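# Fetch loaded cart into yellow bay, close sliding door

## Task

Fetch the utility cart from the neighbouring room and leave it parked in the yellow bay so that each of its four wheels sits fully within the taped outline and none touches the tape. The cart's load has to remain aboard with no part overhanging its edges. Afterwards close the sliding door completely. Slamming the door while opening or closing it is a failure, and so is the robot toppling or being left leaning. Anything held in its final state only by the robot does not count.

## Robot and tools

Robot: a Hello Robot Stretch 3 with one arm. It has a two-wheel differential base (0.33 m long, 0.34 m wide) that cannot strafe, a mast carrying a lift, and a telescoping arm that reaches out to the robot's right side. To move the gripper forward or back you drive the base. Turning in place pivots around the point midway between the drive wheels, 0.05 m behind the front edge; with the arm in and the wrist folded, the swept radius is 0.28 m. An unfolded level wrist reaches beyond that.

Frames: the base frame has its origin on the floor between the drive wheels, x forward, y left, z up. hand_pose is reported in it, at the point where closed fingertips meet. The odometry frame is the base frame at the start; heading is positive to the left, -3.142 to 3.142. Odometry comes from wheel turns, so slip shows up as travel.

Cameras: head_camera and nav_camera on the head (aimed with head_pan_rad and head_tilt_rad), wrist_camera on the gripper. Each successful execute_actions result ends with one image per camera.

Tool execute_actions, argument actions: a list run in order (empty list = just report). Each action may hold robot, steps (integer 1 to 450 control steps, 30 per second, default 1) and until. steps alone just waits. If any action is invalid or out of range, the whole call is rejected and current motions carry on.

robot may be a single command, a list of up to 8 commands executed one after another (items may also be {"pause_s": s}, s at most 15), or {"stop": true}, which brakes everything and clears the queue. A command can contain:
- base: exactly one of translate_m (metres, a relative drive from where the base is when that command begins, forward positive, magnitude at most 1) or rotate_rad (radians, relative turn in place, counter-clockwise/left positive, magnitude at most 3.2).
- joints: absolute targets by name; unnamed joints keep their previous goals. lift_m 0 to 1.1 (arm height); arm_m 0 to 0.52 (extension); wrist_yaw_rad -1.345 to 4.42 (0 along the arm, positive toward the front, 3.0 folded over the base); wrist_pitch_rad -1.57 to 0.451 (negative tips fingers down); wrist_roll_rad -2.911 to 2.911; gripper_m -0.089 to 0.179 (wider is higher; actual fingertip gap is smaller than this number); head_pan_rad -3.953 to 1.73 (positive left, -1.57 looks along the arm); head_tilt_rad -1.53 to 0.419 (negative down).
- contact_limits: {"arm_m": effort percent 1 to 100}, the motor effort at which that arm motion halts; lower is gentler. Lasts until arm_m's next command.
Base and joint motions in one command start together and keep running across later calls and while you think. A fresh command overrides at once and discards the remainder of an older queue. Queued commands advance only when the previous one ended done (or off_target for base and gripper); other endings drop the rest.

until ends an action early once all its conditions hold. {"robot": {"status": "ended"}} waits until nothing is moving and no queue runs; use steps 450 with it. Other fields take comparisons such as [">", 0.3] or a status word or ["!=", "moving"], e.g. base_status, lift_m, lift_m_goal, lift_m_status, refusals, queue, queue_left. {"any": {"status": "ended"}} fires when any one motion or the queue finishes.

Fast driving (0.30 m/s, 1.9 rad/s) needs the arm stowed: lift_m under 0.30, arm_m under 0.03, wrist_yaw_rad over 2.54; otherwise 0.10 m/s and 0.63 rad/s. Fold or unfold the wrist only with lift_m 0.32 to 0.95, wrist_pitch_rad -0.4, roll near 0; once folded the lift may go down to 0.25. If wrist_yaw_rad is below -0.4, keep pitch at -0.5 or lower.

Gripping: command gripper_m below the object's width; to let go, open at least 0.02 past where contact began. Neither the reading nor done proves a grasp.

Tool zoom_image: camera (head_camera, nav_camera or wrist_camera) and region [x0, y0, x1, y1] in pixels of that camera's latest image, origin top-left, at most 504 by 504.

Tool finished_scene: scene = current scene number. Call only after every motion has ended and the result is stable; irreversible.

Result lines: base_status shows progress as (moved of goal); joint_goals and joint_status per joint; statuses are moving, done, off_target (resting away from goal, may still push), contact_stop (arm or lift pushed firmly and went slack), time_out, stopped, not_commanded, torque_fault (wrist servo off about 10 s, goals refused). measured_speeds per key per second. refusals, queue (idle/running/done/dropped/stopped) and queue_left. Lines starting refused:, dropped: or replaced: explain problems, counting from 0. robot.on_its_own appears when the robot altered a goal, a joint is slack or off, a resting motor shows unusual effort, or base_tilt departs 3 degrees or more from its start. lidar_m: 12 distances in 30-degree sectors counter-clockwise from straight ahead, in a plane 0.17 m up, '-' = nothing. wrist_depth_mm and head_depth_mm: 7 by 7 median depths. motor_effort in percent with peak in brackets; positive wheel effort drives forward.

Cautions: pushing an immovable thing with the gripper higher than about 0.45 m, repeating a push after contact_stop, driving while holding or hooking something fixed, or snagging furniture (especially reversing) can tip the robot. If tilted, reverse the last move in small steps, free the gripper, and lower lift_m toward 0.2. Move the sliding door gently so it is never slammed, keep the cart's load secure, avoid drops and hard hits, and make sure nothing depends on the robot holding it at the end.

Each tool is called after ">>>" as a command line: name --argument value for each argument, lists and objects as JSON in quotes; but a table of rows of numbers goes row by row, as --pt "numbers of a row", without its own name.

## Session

>>> execute_actions --actions '[{"robot":{"joints":{"head_tilt_rad":-0.6}},"steps":40,"until":{"robot":{"status":"ended"}}}]'

Scene clock: 0.90 s.
robot.base_odometry: x=+0.000 y=+0.000 heading=+0.000 (m, m, rad; robot's odometry frame)
robot.turned_by_wheels: +0.000 (rad since the last result)
robot.turned_by_imu: +0.000 (rad since the last result)
robot.base_tilt: forward=-0.1 right=-1.7 (deg)
robot.lidar_m: 0.90 0.93 1.25 2.87 1.54 1.17 1.12 1.16 0.92 0.88 0.91 0.94
robot.head_depth_mm: 737 811 907 1024 1174 1361 1250 / 736 813 907 1022 1174 1370 1248 / 736 812 906 1025 1174 1349 1240 / 737 808 904 1025 1176 1353 1224 / 737 812 907 1027 1173 1352 1225 / 734 810 906 1017 1170 1356 1225 / 736 810 897 1022 1175 1338 1223
robot.base_status: not_commanded
robot.joint_positions: lift_m=+0.347 arm_m=-0.002 wrist_yaw_rad=+3.146 wrist_pitch_rad=-0.480 wrist_roll_rad=-0.006 gripper_m=+0.037 head_pan_rad=+0.014 head_tilt_rad=-0.592
robot.joint_goals: lift_m=+0.347 arm_m=-0.002 wrist_yaw_rad=+3.146 wrist_pitch_rad=-0.480 wrist_roll_rad=-0.006 gripper_m=+0.037 head_pan_rad=+0.014 head_tilt_rad=-0.600
robot.joint_status: lift_m=not_commanded arm_m=not_commanded wrist_yaw_rad=not_commanded wrist_pitch_rad=not_commanded wrist_roll_rad=not_commanded gripper_m=not_commanded head_pan_rad=not_commanded head_tilt_rad=done
robot.measured_speeds: translate_m=+0.000 rotate_rad=+0.000 lift_m=+0.000 arm_m=+0.000 wrist_yaw_rad=+0.000 wrist_pitch_rad=+0.000 wrist_roll_rad=+0.000 head_pan_rad=+0.000 head_tilt_rad=+0.000
robot: refusals=0 queue=done queue_left=0
robot.motor_effort: left_wheel=-1(1) right_wheel=+0(0) lift_m=+25(25) arm_m=-1(1) wrist_yaw_rad=+0(0) wrist_pitch_rad=+4(4) wrist_roll_rad=+0(0) gripper_m=+0(0) head_pan_rad=-1(1) head_tilt_rad=-4(37) (%)
robot.hand_pose: x=-0.0222 y=+0.0731 z=+0.3462 quat_wxyz=(+0.166, +0.684, +0.170, +0.689) (m; robot's base frame)
robot.wrist_depth_mm: - - - - - - - / - - - - - - - / 908 903 - 989 - - 971 / 719 736 - 765 797 816 847 / 605 616 - 642 664 679 689 / 526 534 - 557 583 579 590 / 464 - - - 480 499 508
pictures: head_camera (sideways: a quarter turn clockwise sets it upright), nav_camera (sideways: a quarter turn counterclockwise sets it upright), wrist_camera
Images, in order (width x height): head_camera 896x504, nav_camera 672x504, wrist_camera 644x364.

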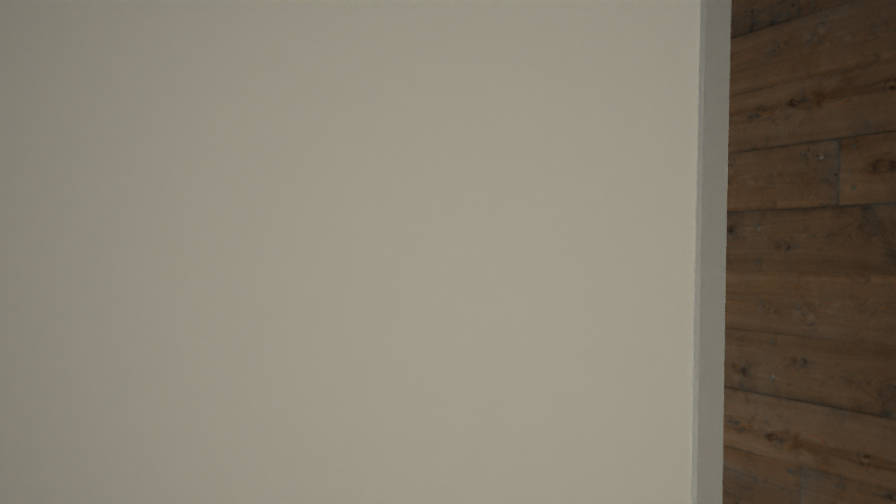

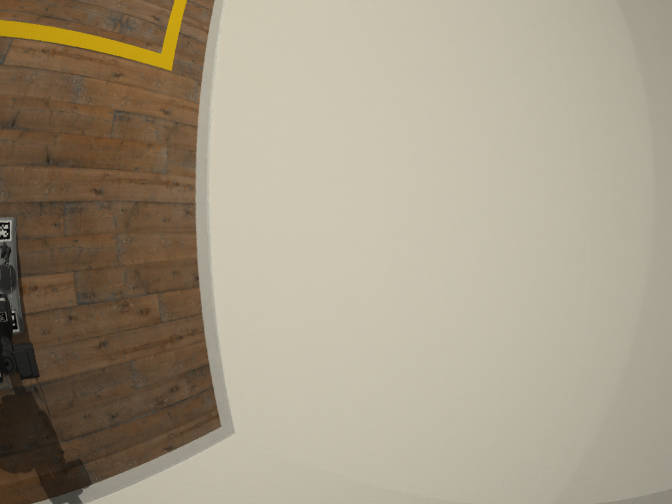

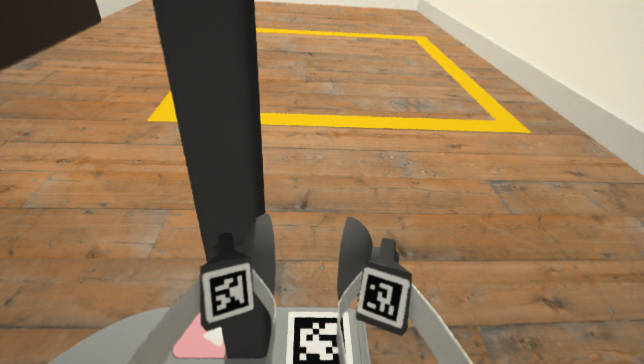

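>>> execute_actions --actions '[{"robot":{"base":{"rotate_rad":1.571},"joints":{"head_pan_rad":0.6,"head_tilt_rad":-0.55,"lift_m":0.27}},"steps":120,"until":{"robot":{"status":"ended"}}}]'

Scene clock: 3.53 s.
robot.base_odometry: x=+0.000 y=+0.000 heading=+1.571 (m, m, rad; robot's odometry frame)
robot.turned_by_wheels: +1.571 (rad since the last result)
robot.turned_by_imu: +1.568 (rad since the last result)
robot.base_tilt: forward=-0.1 right=-1.7 (deg)
robot.lidar_m: 2.87 1.54 1.17 1.12 1.16 0.92 0.88 0.91 0.94 0.90 0.93 1.25
robot.head_depth_mm: 2412 2622 2806 2483 1889 1506 1277 / 2420 2679 2933 2418 1846 1514 1270 / 2015 2265 2596 2409 1842 1503 1265 / 1646 1800 2038 2202 1825 1490 1252 / 1436 1567 1714 1927 1817 1489 1245 / 1275 1371 1491 1637 1754 1473 1245 / 1152 1255 1357 1485 1647 1471 1241
robot.base_status: done (rotate_rad +1.5709 of +1.5710)
robot.joint_positions: lift_m=+0.270 arm_m=-0.002 wrist_yaw_rad=+3.146 wrist_pitch_rad=-0.481 wrist_roll_rad=-0.006 gripper_m=+0.037 head_pan_rad=+0.593 head_tilt_rad=-0.556
robot.joint_goals: lift_m=+0.270 arm_m=-0.002 wrist_yaw_rad=+3.146 wrist_pitch_rad=-0.481 wrist_roll_rad=-0.006 gripper_m=+0.037 head_pan_rad=+0.600 head_tilt_rad=-0.550
robot.joint_status: lift_m=done arm_m=not_commanded wrist_yaw_rad=not_commanded wrist_pitch_rad=not_commanded wrist_roll_rad=not_commanded gripper_m=not_commanded head_pan_rad=done head_tilt_rad=done
robot.measured_speeds: translate_m=+0.000 rotate_rad=+0.000 lift_m=+0.000 arm_m=+0.000 wrist_yaw_rad=+0.000 wrist_pitch_rad=+0.000 wrist_roll_rad=+0.000 head_pan_rad=+0.000 head_tilt_rad=+0.000
robot: refusals=0 queue=done queue_left=0
robot.motor_effort: left_wheel=-4(12) right_wheel=+2(9) lift_m=+21(26) arm_m=-1(1) wrist_yaw_rad=+0(0) wrist_pitch_rad=+4(4) wrist_roll_rad=+1(0) gripper_m=+0(0) head_pan_rad=+3(42) head_tilt_rad=+3(11) (%)
robot.hand_pose: x=-0.0222 y=+0.0730 z=+0.2690 quat_wxyz=(+0.167, +0.684, +0.171, +0.689) (m; robot's base frame)
robot.wrist_depth_mm: - - - - - - - / 961 - - - - - - / 745 755 - 829 833 868 910 / 606 617 - 650 671 686 720 / 509 527 - 543 562 566 577 / 452 - - - 490 481 493 / - - - - 405 421 430
pictures: head_camera (sideways: a quarter turn clockwise sets it upright), nav_camera (sideways: a quarter turn counterclockwise sets it upright), wrist_camera
Images, in order (width x height): head_camera 896x504, nav_camera 672x504, wrist_camera 644x364.

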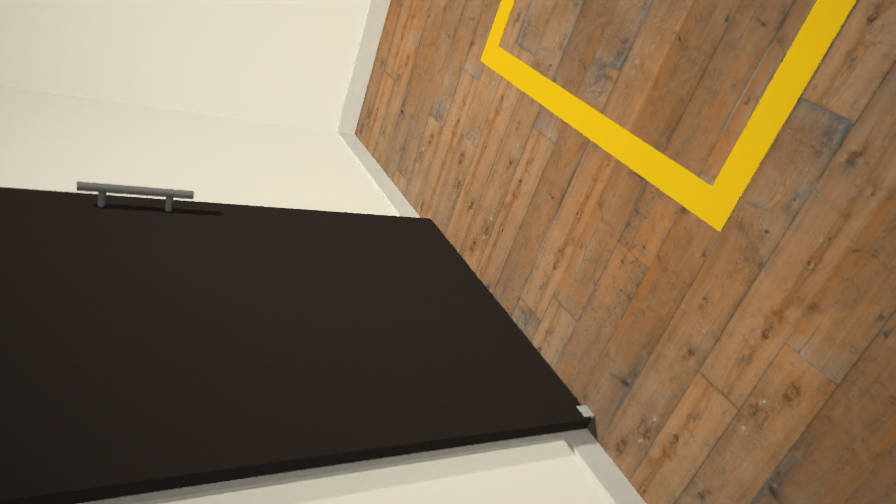

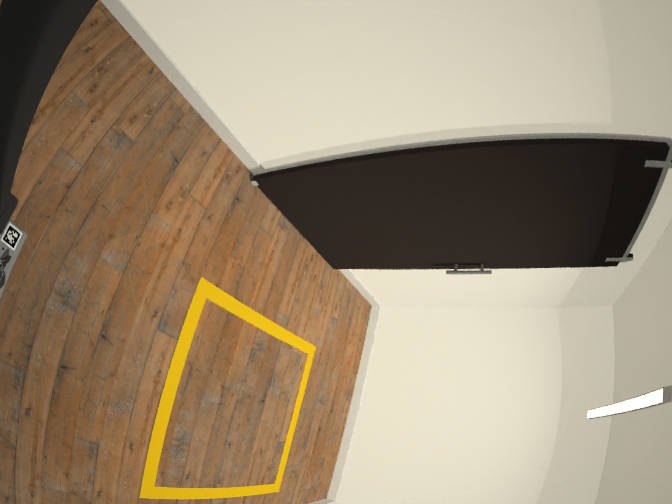

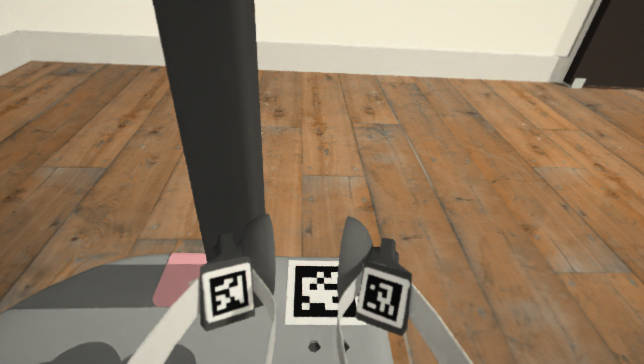

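>>> execute_actions --actions '[{"robot":[{"base":{"rotate_rad":0.287},"joints":{"wrist_yaw_rad":3.0,"wrist_pitch_rad":-0.4}},{"base":{"translate_m":1.0}},{"base":{"translate_m":1.0}},{"base":{"translate_m":0.294}},{"base":{"rotate_rad":2.854},"joints":{"lift_m":0.83,"head_pan_rad":-0.75,"head_tilt_rad":-0.6}},{"joints":{"wrist_yaw_rad":1.35,"gripper_m":0.065}},{"joints":{"wrist_pitch_rad":0,"arm_m":0.1}}],"steps":450,"until":{"robot":{"status":"ended"}}},{"steps":450,"until":{"robot":{"status":"ended"}}}]'

Scene clock: 27.53 s.
robot.base_odometry: x=-0.649 y=+2.200 heading=-1.572 (m, m, rad; robot's odometry frame)
robot.turned_by_wheels: +3.141 (rad since the last result)
robot.turned_by_imu: +3.149 (rad since the last result)
robot.base_tilt: forward=-0.1 right=-1.6 (deg)
robot.lidar_m: 1.90 2.16 1.57 1.51 0.96 0.69 0.67 0.69 0.53 0.51 0.51 0.64
robot.head_depth_mm: 413 442 481 538 628 692 837 / 447 467 498 567 620 733 894 / 488 531 582 633 715 836 947 / 537 590 653 734 837 969 1149 / 597 661 743 850 992 1184 1222 / 674 756 865 1011 1225 1396 1223 / 767 882 1031 1241 1566 1431 1217
robot.base_status: done (rotate_rad +2.8539 of +2.8540)
robot.joint_positions: lift_m=+0.830 arm_m=+0.100 wrist_yaw_rad=+1.352 wrist_pitch_rad=-0.022 wrist_roll_rad=-0.006 gripper_m=+0.065 head_pan_rad=-0.743 head_tilt_rad=-0.593
robot.joint_goals: lift_m=+0.830 arm_m=+0.100 wrist_yaw_rad=+1.350 wrist_pitch_rad=+0.000 wrist_roll_rad=-0.006 gripper_m=+0.065 head_pan_rad=-0.750 head_tilt_rad=-0.600
robot.joint_status: lift_m=done arm_m=done wrist_yaw_rad=done wrist_pitch_rad=done wrist_roll_rad=not_commanded gripper_m=done head_pan_rad=done head_tilt_rad=done
robot.measured_speeds: translate_m=+0.000 rotate_rad=+0.000 lift_m=+0.000 arm_m=+0.000 wrist_yaw_rad=+0.000 wrist_pitch_rad=+0.000 wrist_roll_rad=+0.000 head_pan_rad=+0.000 head_tilt_rad=+0.000
robot: refusals=0 queue=done queue_left=0
robot.motor_effort: left_wheel=-4(11) right_wheel=+2(8) lift_m=+29(29) arm_m=+3(3) wrist_yaw_rad=-2(5) wrist_pitch_rad=+6(6) wrist_roll_rad=+0(0) gripper_m=+0(76) head_pan_rad=-5(47) head_tilt_rad=-3(10) (%)
robot.hand_pose: x=+0.2282 y=-0.3002 z=+0.9388 quat_wxyz=(+0.558, +0.447, -0.545, +0.438) (m; robot's base frame)
robot.wrist_depth_mm: - - - 640 285 232 198 / - - - 644 283 234 202 / - - - 641 302 234 208 / - - - 650 253 234 213 / - - - 651 287 234 218 / - - - 655 - 235 223 / - - - 658 345 234 229
pictures: head_camera (sideways: a quarter turn clockwise sets it upright), nav_camera (sideways: a quarter turn counterclockwise sets it upright), wrist_camera
Images, in order (width x height): head_camera 896x504, nav_camera 672x504, wrist_camera 644x364.

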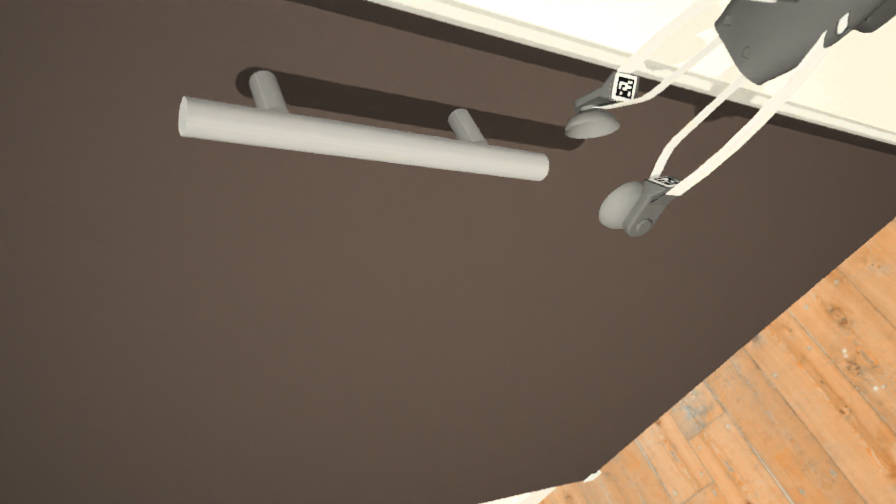

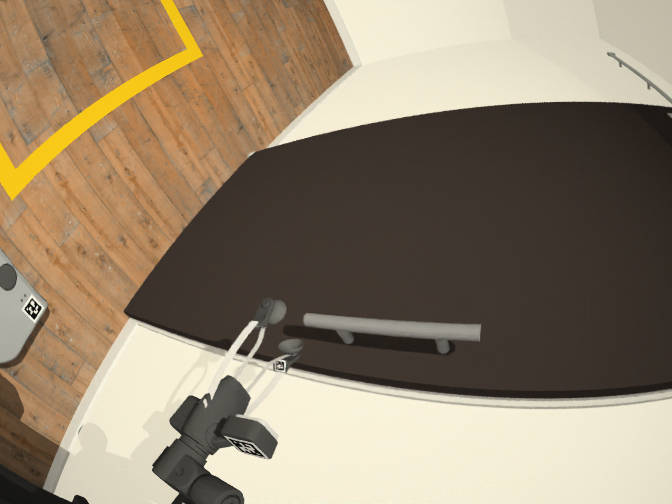

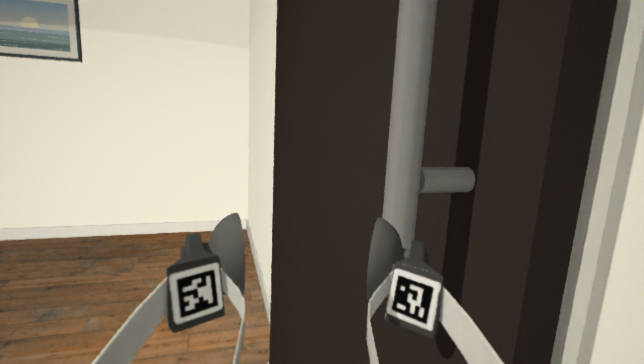

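>>> execute_actions --actions '[{"robot":[{"joints":{"arm_m":0.18,"lift_m":0.96,"head_pan_rad":-1.0,"head_tilt_rad":-0.5}}],"steps":300,"until":{"robot":{"status":"ended"}}}]'

Scene clock: 29.60 s.
robot.base_odometry: x=-0.649 y=+2.200 heading=-1.572 (m, m, rad; robot's odometry frame)
robot.turned_by_wheels: +0.000 (rad since the last result)
robot.turned_by_imu: +0.000 (rad since the last result)
robot.base_tilt: forward=-0.1 right=-1.7 (deg)
robot.lidar_m: 1.90 2.16 1.57 1.51 0.96 0.70 0.66 0.69 0.53 0.51 0.51 0.64
robot.head_depth_mm: 412 441 476 515 - 618 686 / 430 465 505 542 612 666 749 / 408 446 494 552 632 716 819 / 429 465 507 550 625 704 817 / 455 491 471 594 684 784 914 / 486 534 592 664 757 878 1047 / 523 576 644 734 846 997 1191
robot.base_status: done (rotate_rad +2.8539 of +2.8540)
robot.joint_positions: lift_m=+0.960 arm_m=+0.180 wrist_yaw_rad=+1.352 wrist_pitch_rad=-0.021 wrist_roll_rad=-0.006 gripper_m=+0.065 head_pan_rad=-0.993 head_tilt_rad=-0.508
robot.joint_goals: lift_m=+0.960 arm_m=+0.180 wrist_yaw_rad=+1.350 wrist_pitch_rad=+0.000 wrist_roll_rad=-0.006 gripper_m=+0.065 head_pan_rad=-1.000 head_tilt_rad=-0.500
robot.joint_status: lift_m=done arm_m=done wrist_yaw_rad=done wrist_pitch_rad=done wrist_roll_rad=not_commanded gripper_m=done head_pan_rad=done head_tilt_rad=done
robot.measured_speeds: translate_m=+0.000 rotate_rad=+0.000 lift_m=+0.000 arm_m=+0.000 wrist_yaw_rad=+0.000 wrist_pitch_rad=+0.000 wrist_roll_rad=+0.000 head_pan_rad=+0.000 head_tilt_rad=+0.000
robot: refusals=0 queue=done queue_left=0
robot.motor_effort: left_wheel=-4(4) right_wheel=+2(2) lift_m=+29(30) arm_m=+3(5) wrist_yaw_rad=-1(2) wrist_pitch_rad=+6(6) wrist_roll_rad=+0(0) gripper_m=+0(1) head_pan_rad=-4(28) head_tilt_rad=+5(14) (%)
robot.hand_pose: x=+0.2282 y=-0.3803 z=+1.0691 quat_wxyz=(+0.558, +0.447, -0.545, +0.438) (m; robot's base frame)
robot.wrist_depth_mm: - - - 213 196 177 154 / - - - 226 197 180 154 / - - - 221 198 186 155 / - - - 270 198 189 155 / - - - 272 197 196 154 / - - - 273 - 198 155 / - - - 256 214 196 156
pictures: head_camera (sideways: a quarter turn clockwise sets it upright), nav_camera (sideways: a quarter turn counterclockwise sets it upright), wrist_camera
Images, in order (width x height): head_camera 896x504, nav_camera 672x504, wrist_camera 644x364.

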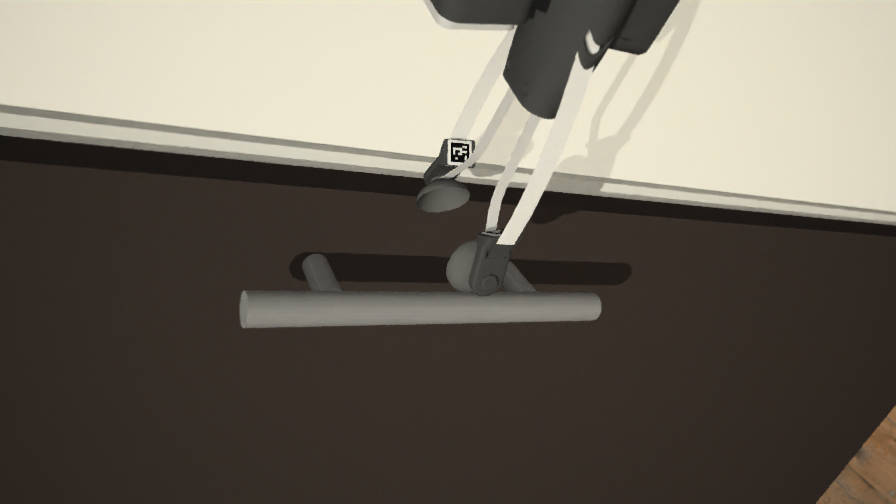

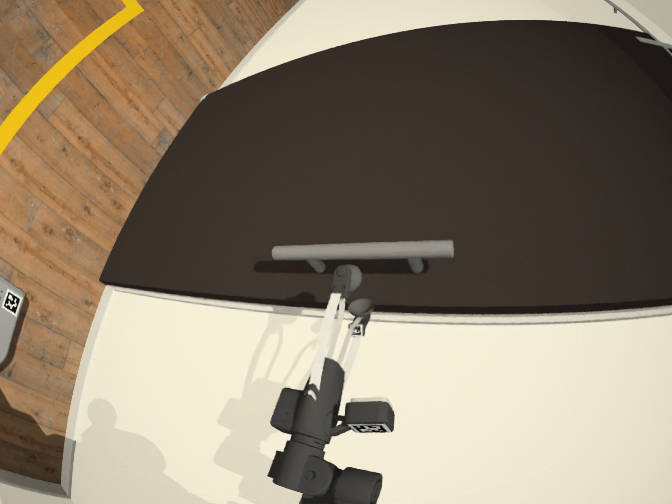

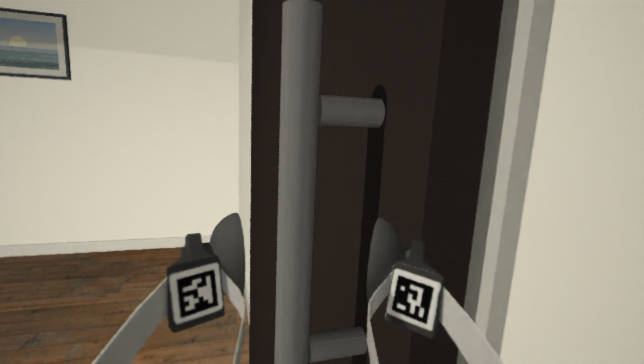

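>>> execute_actions --actions '[{"robot":[{"base":{"translate_m":0.09},"joints":{"arm_m":0.175}},{"joints":{"gripper_m":-0.02}},{"pause_s":0.4},{"base":{"translate_m":0.25}}],"steps":300,"until":{"robot":{"status":"ended"}}}]'

Scene clock: 36.73 s.
robot.base_odometry: x=-0.650 y=+1.860 heading=-1.572 (m, m, rad; robot's odometry frame)
robot.turned_by_wheels: +0.000 (rad since the last result)
robot.turned_by_imu: -0.001 (rad since the last result)
robot.base_tilt: forward=-0.1 right=-1.6 (deg)
robot.lidar_m: 1.87 2.18 1.57 1.51 1.45 1.05 1.00 0.73 0.53 0.50 0.47 0.63
robot.head_depth_mm: 360 397 1628 2416 - 1560 1318 / 378 406 440 478 557 1476 1296 / 399 432 414 486 547 634 724 / 423 459 500 550 615 695 801 / 449 491 540 598 676 769 904 / 480 527 586 656 745 869 1032 / 515 570 638 723 837 987 1192
robot.base_status: done (translate_m +0.2500 of +0.2500)
robot.joint_positions: lift_m=+0.960 arm_m=+0.175 wrist_yaw_rad=+1.291 wrist_pitch_rad=-0.022 wrist_roll_rad=-0.006 gripper_m=-0.016 head_pan_rad=-0.993 head_tilt_rad=-0.507
robot.joint_goals: lift_m=+0.960 arm_m=+0.175 wrist_yaw_rad=+1.295 wrist_pitch_rad=+0.000 wrist_roll_rad=-0.006 gripper_m=-0.017 head_pan_rad=-1.000 head_tilt_rad=-0.500
robot.joint_status: lift_m=done arm_m=done wrist_yaw_rad=done wrist_pitch_rad=done wrist_roll_rad=not_commanded gripper_m=done head_pan_rad=done head_tilt_rad=done
robot.measured_speeds: translate_m=+0.000 rotate_rad=+0.000 lift_m=+0.000 arm_m=+0.000 wrist_yaw_rad=+0.000 wrist_pitch_rad=+0.000 wrist_roll_rad=+0.000 head_pan_rad=+0.000 head_tilt_rad=+0.000
robot: refusals=0 queue=done queue_left=0
robot.on_its_own: wrist_yaw_rad is held at +1.295, not at your +1.350, by its stall guard, which is not easing now
robot.motor_effort: left_wheel=-4(8) right_wheel=+3(28) lift_m=+29(29) arm_m=-3(5) wrist_yaw_rad=+4(36) wrist_pitch_rad=+6(7) wrist_roll_rad=+0(0) gripper_m=-19(96) head_pan_rad=-4(4) head_tilt_rad=+4(4) (%)
robot.hand_pose: x=+0.2244 y=-0.3907 z=+1.0689 quat_wxyz=(+0.571, +0.430, -0.558, +0.421) (m; robot's base frame)
robot.wrist_depth_mm: - - - 123 168 118 96 / - - - 126 150 119 98 / - - - 130 147 119 102 / - - - 135 170 120 104 / - - - 137 171 120 109 / - - - 140 154 120 114 / - - - 145 183 121 120
pictures: head_camera (sideways: a quarter turn clockwise sets it upright), nav_camera (sideways: a quarter turn counterclockwise sets it upright), wrist_camera
Images, in order (width x height): head_camera 896x504, nav_camera 672x504, wrist_camera 644x364.

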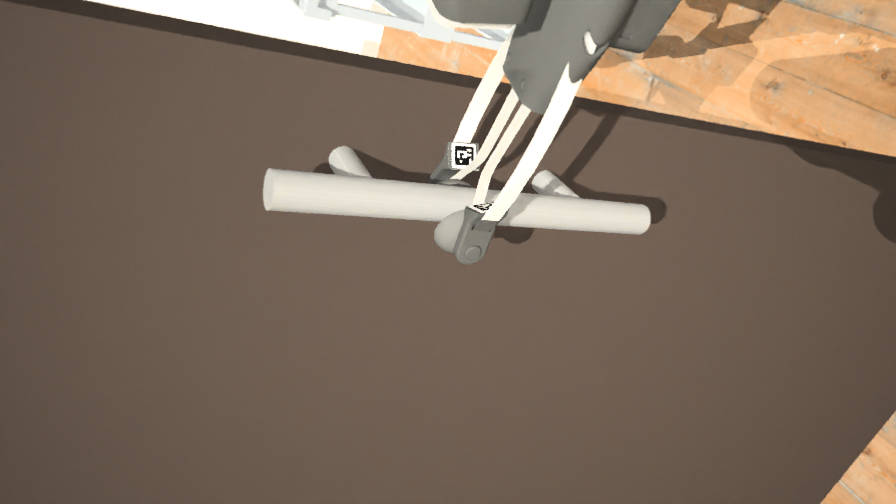

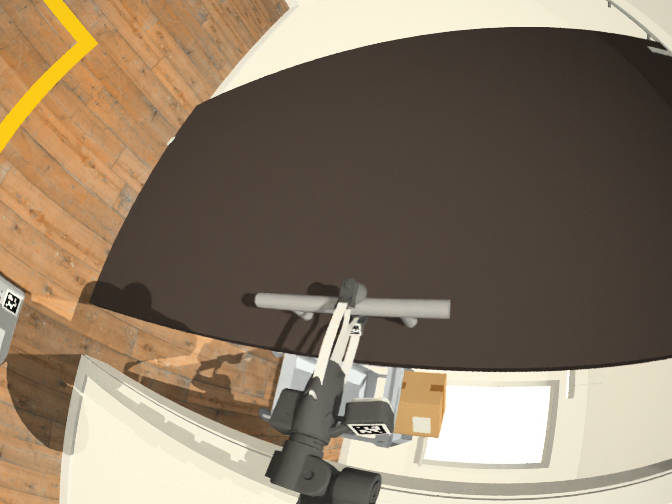

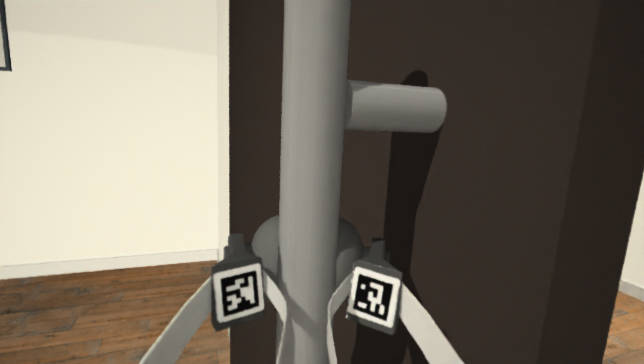

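>>> execute_actions --actions '[{"robot":[{"base":{"translate_m":0.68},"joints":{"head_pan_rad":-1.9,"head_tilt_rad":-0.65}},{"joints":{"gripper_m":0.065}},{"base":{"translate_m":-0.16}},{"joints":{"arm_m":0}}],"steps":450,"until":{"robot":{"status":"ended"}}}]'

Scene clock: 51.17 s.
robot.base_odometry: x=-0.650 y=+1.340 heading=-1.572 (m, m, rad; robot's odometry frame)
robot.turned_by_wheels: +0.000 (rad since the last result)
robot.turned_by_imu: +0.004 (rad since the last result)
robot.base_tilt: forward=-0.1 right=-1.7 (deg)
robot.lidar_m: 1.86 2.17 1.58 1.52 1.57 1.59 1.52 0.76 0.81 1.64 0.54 0.62
robot.head_depth_mm: 2187 2284 2369 2257 - - 1180 / 2525 2725 2726 2259 - - 1201 / 2954 3203 2865 2297 - - 1203 / 2890 3036 2243 2102 - - 1202 / 1649 1591 2096 2019 - - - / 1529 1573 2079 2006 1767 - - / 2631 2880 2744 2090 1660 1424 -
robot.base_status: done (translate_m -0.1600 of -0.1600)
robot.joint_positions: lift_m=+0.960 arm_m=+0.000 wrist_yaw_rad=+1.298 wrist_pitch_rad=-0.022 wrist_roll_rad=-0.006 gripper_m=+0.065 head_pan_rad=-1.893 head_tilt_rad=-0.642
robot.joint_goals: lift_m=+0.960 arm_m=+0.000 wrist_yaw_rad=+1.295 wrist_pitch_rad=+0.000 wrist_roll_rad=-0.006 gripper_m=+0.065 head_pan_rad=-1.900 head_tilt_rad=-0.650
robot.joint_status: lift_m=done arm_m=done wrist_yaw_rad=done wrist_pitch_rad=done wrist_roll_rad=not_commanded gripper_m=done head_pan_rad=done head_tilt_rad=done
robot.measured_speeds: translate_m=+0.000 rotate_rad=+0.000 lift_m=+0.000 arm_m=+0.000 wrist_yaw_rad=+0.000 wrist_pitch_rad=+0.000 wrist_roll_rad=+0.000 head_pan_rad=+0.000 head_tilt_rad=+0.000
robot: refusals=0 queue=done queue_left=0
robot.on_its_own: wrist_yaw_rad is held at +1.295, not at your +1.350, by its stall guard, which is not easing now
robot.motor_effort: left_wheel=-2(6) right_wheel=+1(24) lift_m=+29(28) arm_m=-4(5) wrist_yaw_rad=-2(19) wrist_pitch_rad=+7(7) wrist_roll_rad=+0(0) gripper_m=+0(79) head_pan_rad=-5(47) head_tilt_rad=-4(18) (%)
robot.hand_pose: x=+0.2248 y=-0.2142 z=+1.0689 quat_wxyz=(+0.570, +0.432, -0.557, +0.422) (m; robot's base frame)
robot.wrist_depth_mm: - - - 776 450 316 - / - - - 779 449 319 - / - - - 788 404 316 - / - - - 794 407 334 - / - - - 799 407 336 - / - - - 808 - 352 - / - - - 810 436 415 -
pictures: head_camera (sideways: a quarter turn clockwise sets it upright), nav_camera (sideways: a quarter turn counterclockwise sets it upright), wrist_camera
Images, in order (width x height): head_camera 896x504, nav_camera 672x504, wrist_camera 644x364.

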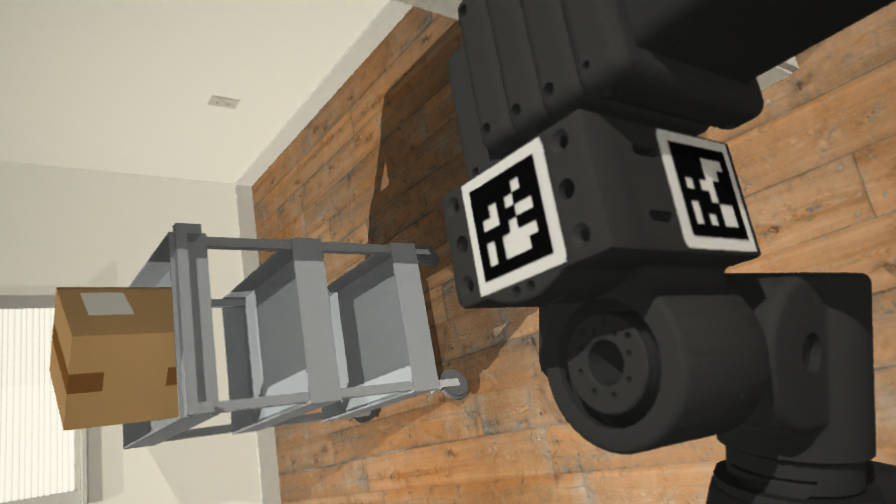

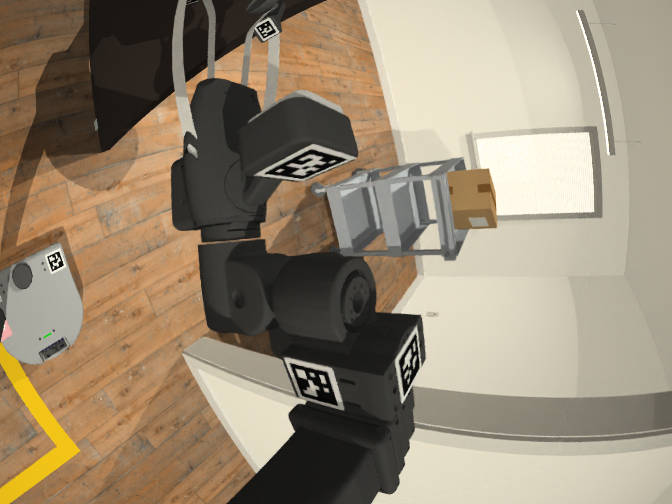

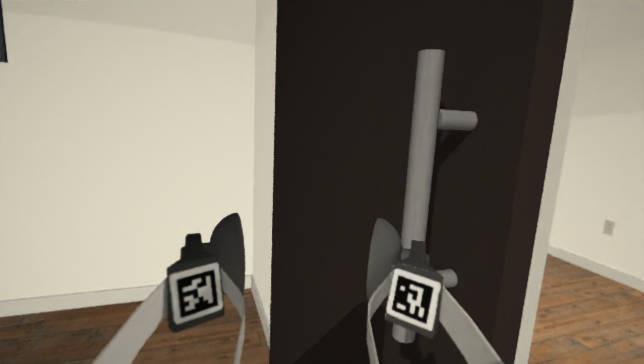

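>>> execute_actions --actions '[{"robot":[{"base":{"translate_m":0.07},"joints":{"lift_m":0.62,"wrist_yaw_rad":1.57,"gripper_m":0.13}},{"base":{"rotate_rad":-1.571},"joints":{"head_pan_rad":-0.2,"head_tilt_rad":-0.7}},{"base":{"translate_m":0.6}},{"base":{"translate_m":0.6},"joints":{"arm_m":0.055}}],"steps":450,"until":{"robot":{"status":"ended"}}},{"steps":300,"until":{"robot":{"status":"ended"}}}]'

Scene clock: 73.67 s.
robot.base_odometry: x=-1.850 y=+1.271 heading=+3.141 (m, m, rad; robot's odometry frame)
robot.turned_by_wheels: -1.571 (rad since the last result)
robot.turned_by_imu: -1.565 (rad since the last result)
robot.base_tilt: forward=-0.1 right=-1.7 (deg)
robot.lidar_m: 0.81 2.10 2.27 2.17 0.83 0.66 2.71 0.90 0.85 1.58 0.64 0.49
robot.head_depth_mm: 1869 654 608 675 965 1132 1168 / 1833 690 637 714 627 936 1140 / 1804 1978 1010 748 1005 913 1108 / 1755 1941 1098 1266 1431 1326 1176 / 1731 1938 2203 1962 1606 1355 1174 / 1689 1885 2149 1960 1593 1347 1165 / 1673 1863 2103 1932 1592 1341 1166
robot.base_status: done (translate_m +0.6000 of +0.6000)
robot.joint_positions: lift_m=+0.620 arm_m=+0.055 wrist_yaw_rad=+1.568 wrist_pitch_rad=-0.021 wrist_roll_rad=-0.006 gripper_m=+0.130 head_pan_rad=-0.207 head_tilt_rad=-0.692
robot.joint_goals: lift_m=+0.620 arm_m=+0.055 wrist_yaw_rad=+1.570 wrist_pitch_rad=+0.000 wrist_roll_rad=-0.006 gripper_m=+0.130 head_pan_rad=-0.200 head_tilt_rad=-0.700
robot.joint_status: lift_m=done arm_m=done wrist_yaw_rad=done wrist_pitch_rad=done wrist_roll_rad=not_commanded gripper_m=done head_pan_rad=done head_tilt_rad=done
robot.measured_speeds: translate_m=+0.000 rotate_rad=+0.000 lift_m=+0.000 arm_m=+0.000 wrist_yaw_rad=+0.000 wrist_pitch_rad=+0.000 wrist_roll_rad=+0.000 head_pan_rad=+0.000 head_tilt_rad=+0.000
robot: refusals=0 queue=done queue_left=0
robot.motor_effort: left_wheel=+3(9) right_wheel=-3(6) lift_m=+21(28) arm_m=+3(4) wrist_yaw_rad=+2(4) wrist_pitch_rad=+6(6) wrist_roll_rad=+0(0) gripper_m=+0(77) head_pan_rad=+4(47) head_tilt_rad=-4(12) (%)
robot.hand_pose: x=+0.2343 y=-0.2006 z=+0.7295 quat_wxyz=(+0.508, +0.503, -0.494, +0.495) (m; robot's base frame)
robot.wrist_depth_mm: - - - - 418 389 - / - - - 351 354 320 312 / - - - 524 365 372 382 / - - - - - - - / - - - 959 - - - / - - - 681 676 658 599 / - - - 417 417 424 441
pictures: head_camera (sideways: a quarter turn clockwise sets it upright), nav_camera (sideways: a quarter turn counterclockwise sets it upright), wrist_camera
Images, in order (width x height): head_camera 896x504, nav_camera 672x504, wrist_camera 644x364.

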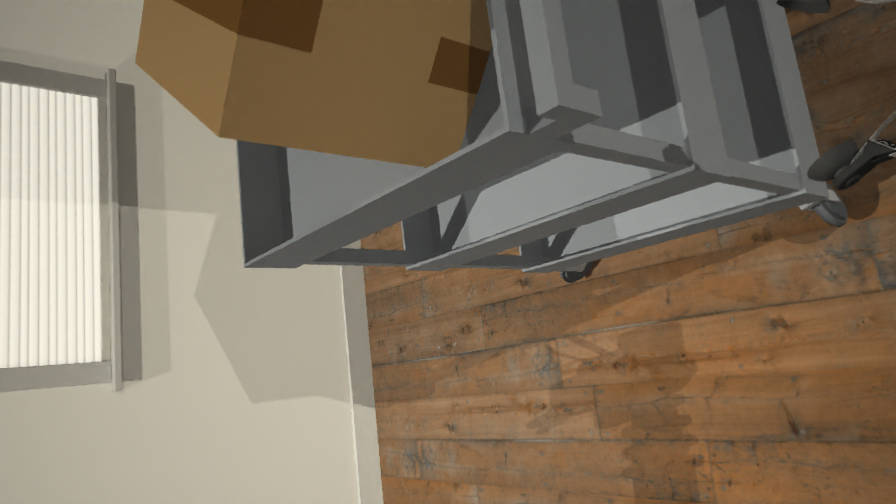

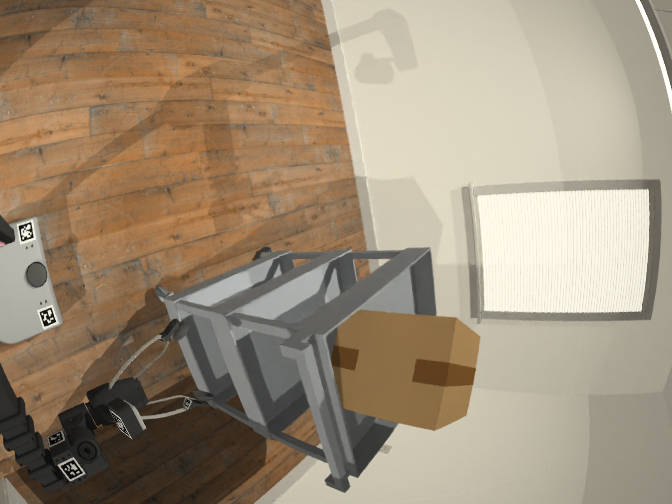

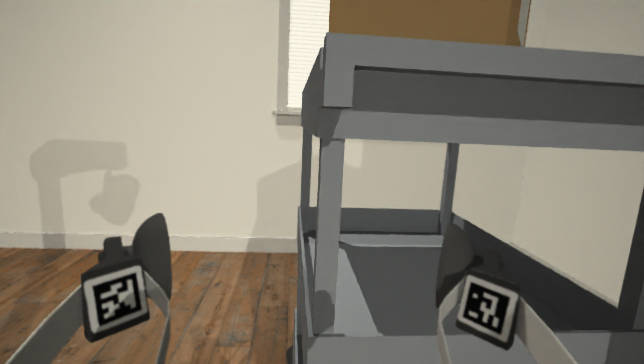

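>>> execute_actions --actions '[]'

Scene clock: 74.40 s.
robot.base_odometry: x=-1.850 y=+1.271 heading=+3.141 (m, m, rad; robot's odometry frame)
robot.turned_by_wheels: +0.000 (rad since the last result)
robot.turned_by_imu: +0.000 (rad since the last result)
robot.base_tilt: forward=-0.1 right=-1.7 (deg)
robot.lidar_m: 0.81 2.11 2.26 2.17 0.83 0.66 2.71 0.90 0.86 1.58 0.63 0.49
robot.head_depth_mm: 1879 653 608 672 961 1143 1162 / 1838 690 638 712 625 934 1140 / 1795 1986 1008 751 1003 910 1112 / 1772 1953 1101 1269 1424 1329 1172 / 1725 1931 2189 1975 1606 1363 1172 / 1700 1880 2145 1959 1590 1343 1166 / 1675 1842 2095 1925 1594 1346 1168
robot.base_status: done (translate_m +0.6000 of +0.6000)
robot.joint_positions: lift_m=+0.620 arm_m=+0.055 wrist_yaw_rad=+1.568 wrist_pitch_rad=-0.021 wrist_roll_rad=-0.006 gripper_m=+0.130 head_pan_rad=-0.207 head_tilt_rad=-0.692
robot.joint_goals: lift_m=+0.620 arm_m=+0.055 wrist_yaw_rad=+1.570 wrist_pitch_rad=+0.000 wrist_roll_rad=-0.006 gripper_m=+0.130 head_pan_rad=-0.200 head_tilt_rad=-0.700
robot.joint_status: lift_m=done arm_m=done wrist_yaw_rad=done wrist_pitch_rad=done wrist_roll_rad=not_commanded gripper_m=done head_pan_rad=done head_tilt_rad=done
robot.measured_speeds: translate_m=+0.000 rotate_rad=+0.000 lift_m=+0.000 arm_m=+0.000 wrist_yaw_rad=+0.000 wrist_pitch_rad=+0.000 wrist_roll_rad=+0.000 head_pan_rad=+0.000 head_tilt_rad=+0.000
robot: refusals=0 queue=done queue_left=0
robot.motor_effort: left_wheel=+2(3) right_wheel=-2(3) lift_m=+21(21) arm_m=+3(3) wrist_yaw_rad=+2(2) wrist_pitch_rad=+6(6) wrist_roll_rad=+0(0) gripper_m=+0(0) head_pan_rad=+3(4) head_tilt_rad=-4(4) (%)
robot.hand_pose: x=+0.2343 y=-0.2006 z=+0.7295 quat_wxyz=(+0.508, +0.503, -0.494, +0.495) (m; robot's base frame)
robot.wrist_depth_mm: - - - - 420 390 - / - - - 350 353 318 310 / - - - 527 363 371 382 / - - - - - - - / - - - 950 - - - / - - - 665 678 657 593 / - - - 414 413 425 440
pictures: head_camera (sideways: a quarter turn clockwise sets it upright), nav_camera (sideways: a quarter turn counterclockwise sets it upright), wrist_camera
Images, in order (width x height): head_camera 896x504, nav_camera 672x504, wrist_camera 644x364.

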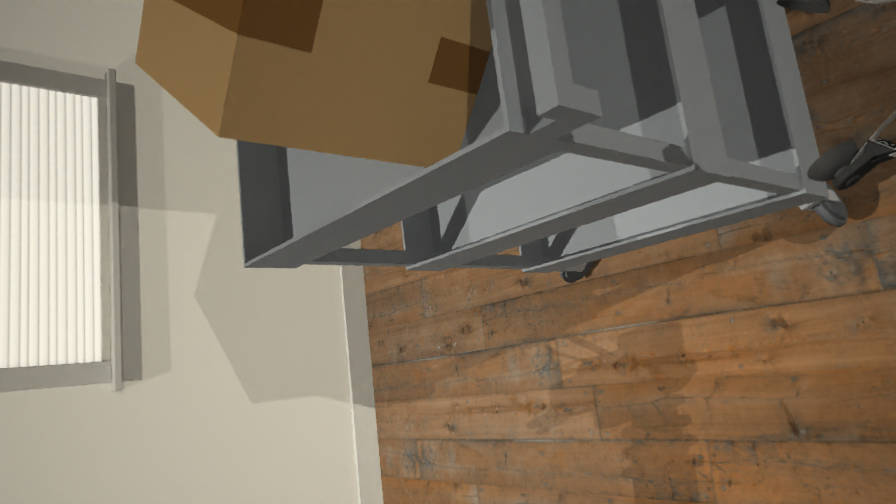

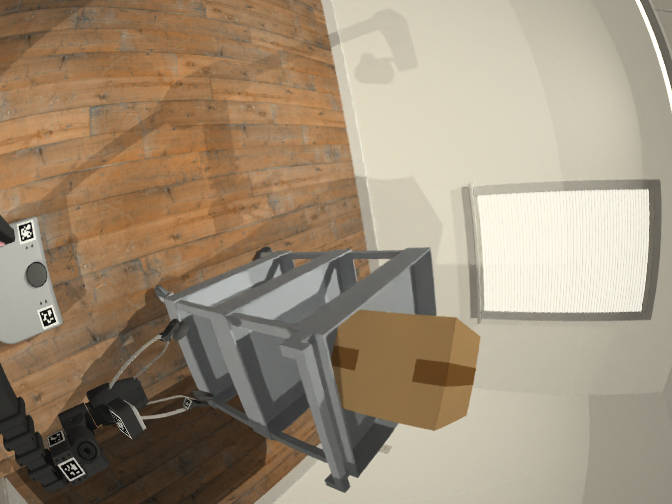

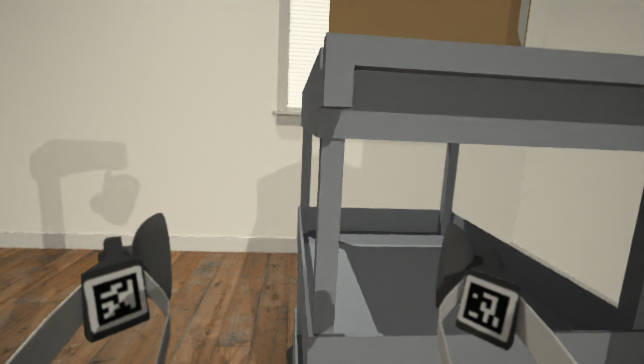

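>>> execute_actions --actions '[{"robot":{"base":{"translate_m":0.17},"joints":{"arm_m":0.065}},"steps":300,"until":{"robot":{"status":"ended"}}}]'

Scene clock: 77.40 s.
robot.base_odometry: x=-2.020 y=+1.271 heading=+3.141 (m, m, rad; robot's odometry frame)
robot.turned_by_wheels: +0.000 (rad since the last result)
robot.turned_by_imu: +0.001 (rad since the last result)
robot.base_tilt: forward=+0.0 right=-1.7 (deg)
robot.lidar_m: 0.80 1.94 2.27 2.18 1.08 0.81 0.93 0.97 1.05 1.58 0.39 0.35
robot.head_depth_mm: 1721 1910 484 525 590 486 787 / 1690 1894 975 756 600 836 712 / 1654 1856 962 774 1009 910 1073 / 1593 1845 1977 1847 1348 1294 1176 / 1587 1779 2032 1956 1605 1354 1175 / 1558 1726 1966 1953 1594 1343 1169 / 1525 1694 1897 1941 1592 1344 1164
robot.base_status: done (translate_m +0.1700 of +0.1700)
robot.joint_positions: lift_m=+0.620 arm_m=+0.065 wrist_yaw_rad=+1.568 wrist_pitch_rad=-0.021 wrist_roll_rad=-0.006 gripper_m=+0.130 head_pan_rad=-0.207 head_tilt_rad=-0.692
robot.joint_goals: lift_m=+0.620 arm_m=+0.065 wrist_yaw_rad=+1.570 wrist_pitch_rad=+0.000 wrist_roll_rad=-0.006 gripper_m=+0.130 head_pan_rad=-0.200 head_tilt_rad=-0.700
robot.joint_status: lift_m=done arm_m=done wrist_yaw_rad=done wrist_pitch_rad=done wrist_roll_rad=not_commanded gripper_m=done head_pan_rad=done head_tilt_rad=done
robot.measured_speeds: translate_m=+0.000 rotate_rad=+0.000 lift_m=+0.000 arm_m=+0.000 wrist_yaw_rad=+0.000 wrist_pitch_rad=+0.000 wrist_roll_rad=+0.000 head_pan_rad=+0.000 head_tilt_rad=+0.000
robot: refusals=0 queue=done queue_left=0
robot.motor_effort: left_wheel=+3(9) right_wheel=-3(3) lift_m=+21(21) arm_m=+3(5) wrist_yaw_rad=+2(2) wrist_pitch_rad=+6(6) wrist_roll_rad=+0(0) gripper_m=+0(0) head_pan_rad=+4(4) head_tilt_rad=-4(4) (%)
robot.hand_pose: x=+0.2343 y=-0.2106 z=+0.7295 quat_wxyz=(+0.508, +0.503, -0.494, +0.495) (m; robot's base frame)
robot.wrist_depth_mm: - - - 156 149 187 151 / - - - 185 188 192 197 / - - - 191 194 198 203 / - - - 203 - - - / - - - 728 832 - - / - - - 513 676 651 - / - - - 394 516 496 504
pictures: head_camera (sideways: a quarter turn clockwise sets it upright), nav_camera (sideways: a quarter turn counterclockwise sets it upright), wrist_camera
Images, in order (width x height): head_camera 896x504, nav_camera 672x504, wrist_camera 644x364.

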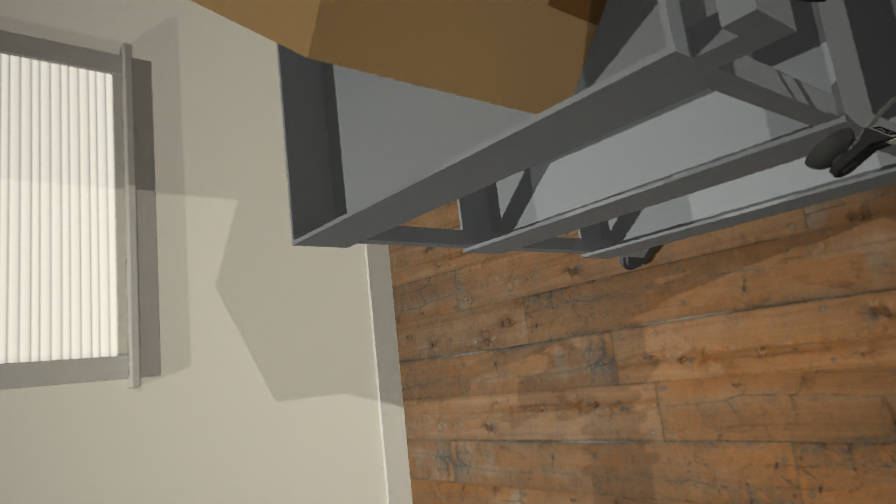

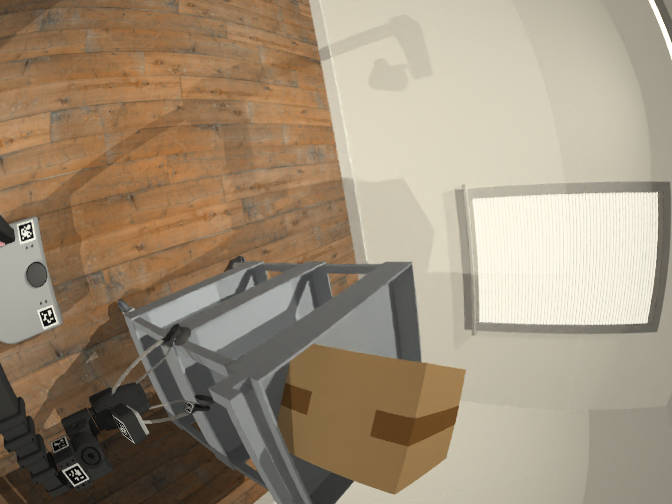

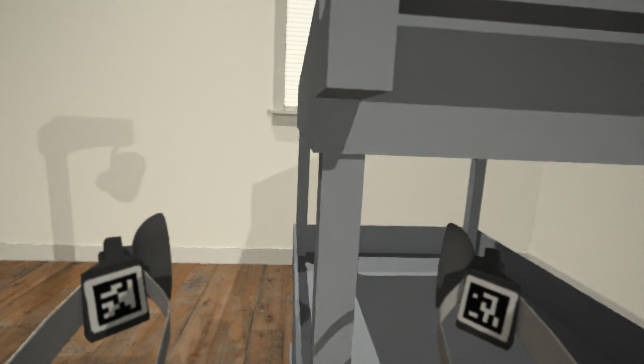

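>>> execute_actions --actions '[{"robot":[{"base":{"translate_m":0.06}},{"joints":{"gripper_m":-0.03}},{"base":{"translate_m":-0.3}}],"steps":400,"until":{"robot":{"status":"ended"}}}]'

Scene clock: 85.80 s.
robot.base_odometry: x=-1.780 y=+1.271 heading=+3.141 (m, m, rad; robot's odometry frame)
robot.turned_by_wheels: +0.000 (rad since the last result)
robot.turned_by_imu: +0.001 (rad since the last result)
robot.base_tilt: forward=-0.1 right=-1.7 (deg)
robot.lidar_m: 0.53 2.18 2.26 2.06 0.73 0.60 2.64 2.27 0.81 1.58 0.30 0.29
robot.head_depth_mm: 1960 2076 452 443 519 534 455 / 1892 2130 935 486 539 517 739 / 1862 2081 935 774 613 852 799 / 1827 2036 925 767 1003 1127 1129 / 1795 2001 2173 1856 1528 1325 1177 / 1738 1962 2235 1967 1602 1355 1167 / 1726 1909 2174 1937 1586 1347 1162
robot.base_status: done (translate_m -0.3000 of -0.3000)
robot.joint_positions: lift_m=+0.620 arm_m=+0.065 wrist_yaw_rad=+1.568 wrist_pitch_rad=-0.021 wrist_roll_rad=-0.006 gripper_m=-0.014 head_pan_rad=-0.207 head_tilt_rad=-0.692
robot.joint_goals: lift_m=+0.620 arm_m=+0.065 wrist_yaw_rad=+1.570 wrist_pitch_rad=+0.000 wrist_roll_rad=-0.006 gripper_m=-0.015 head_pan_rad=-0.200 head_tilt_rad=-0.700
robot.joint_status: lift_m=done arm_m=done wrist_yaw_rad=done wrist_pitch_rad=done wrist_roll_rad=not_commanded gripper_m=done head_pan_rad=done head_tilt_rad=done
robot.measured_speeds: translate_m=+0.000 rotate_rad=+0.000 lift_m=+0.000 arm_m=+0.000 wrist_yaw_rad=+0.000 wrist_pitch_rad=+0.000 wrist_roll_rad=+0.000 head_pan_rad=+0.000 head_tilt_rad=+0.000
robot: refusals=0 queue=done queue_left=0
robot.on_its_own: gripper_m is held at -0.015, not at your -0.030, by its stall guard, which is not easing now
robot.motor_effort: left_wheel=+3(8) right_wheel=-6(15) lift_m=+22(22) arm_m=-1(3) wrist_yaw_rad=+2(30) wrist_pitch_rad=+6(6) wrist_roll_rad=+0(0) gripper_m=-20(98) head_pan_rad=+5(4) head_tilt_rad=-4(5) (%)
robot.hand_pose: x=+0.2343 y=-0.2107 z=+0.7295 quat_wxyz=(+0.508, +0.503, -0.494, +0.496) (m; robot's base frame)
robot.wrist_depth_mm: - - - 69 72 146 159 / - - - 102 139 150 165 / - - - 132 143 155 171 / - - - 142 - - - / - - - 145 854 - - / - - - 149 692 638 - / - - - 155 503 522 472
pictures: head_camera (sideways: a quarter turn clockwise sets it upright), nav_camera (sideways: a quarter turn counterclockwise sets it upright), wrist_camera
Images, in order (width x height): head_camera 896x504, nav_camera 672x504, wrist_camera 644x364.

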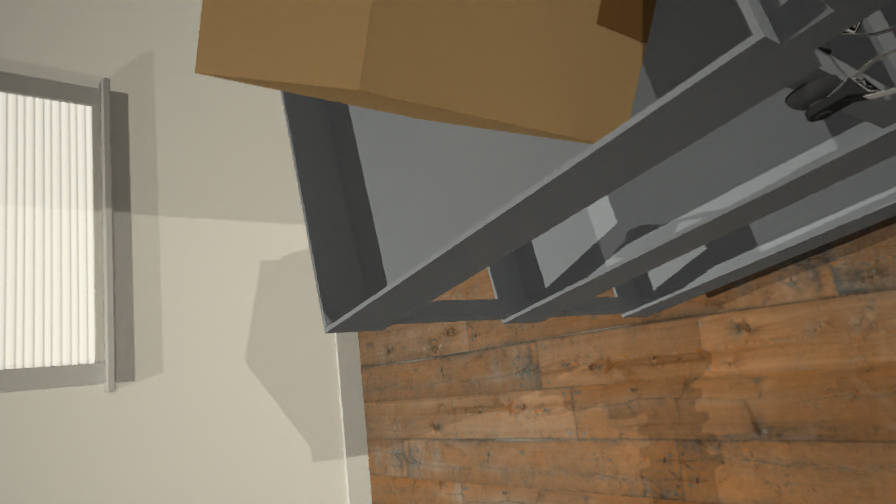

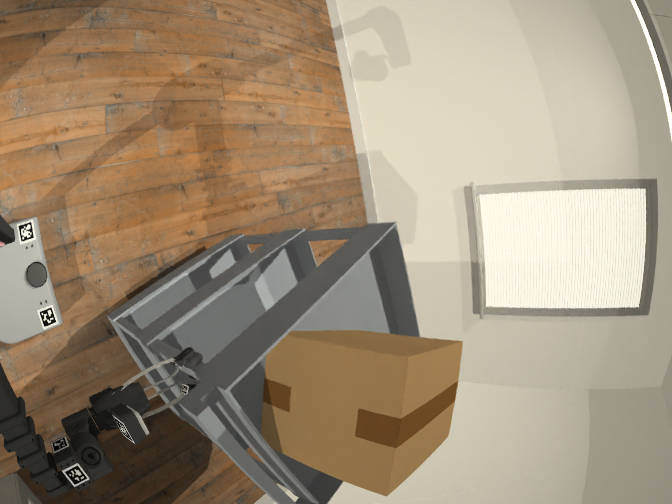

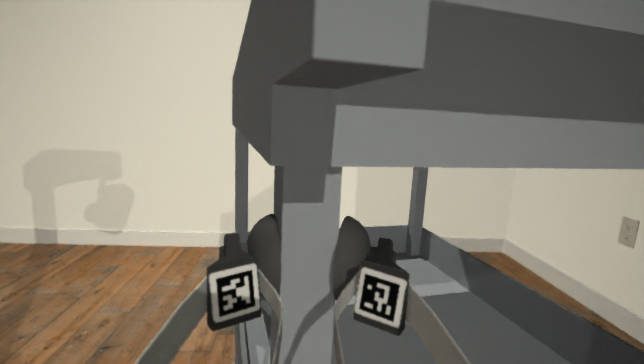

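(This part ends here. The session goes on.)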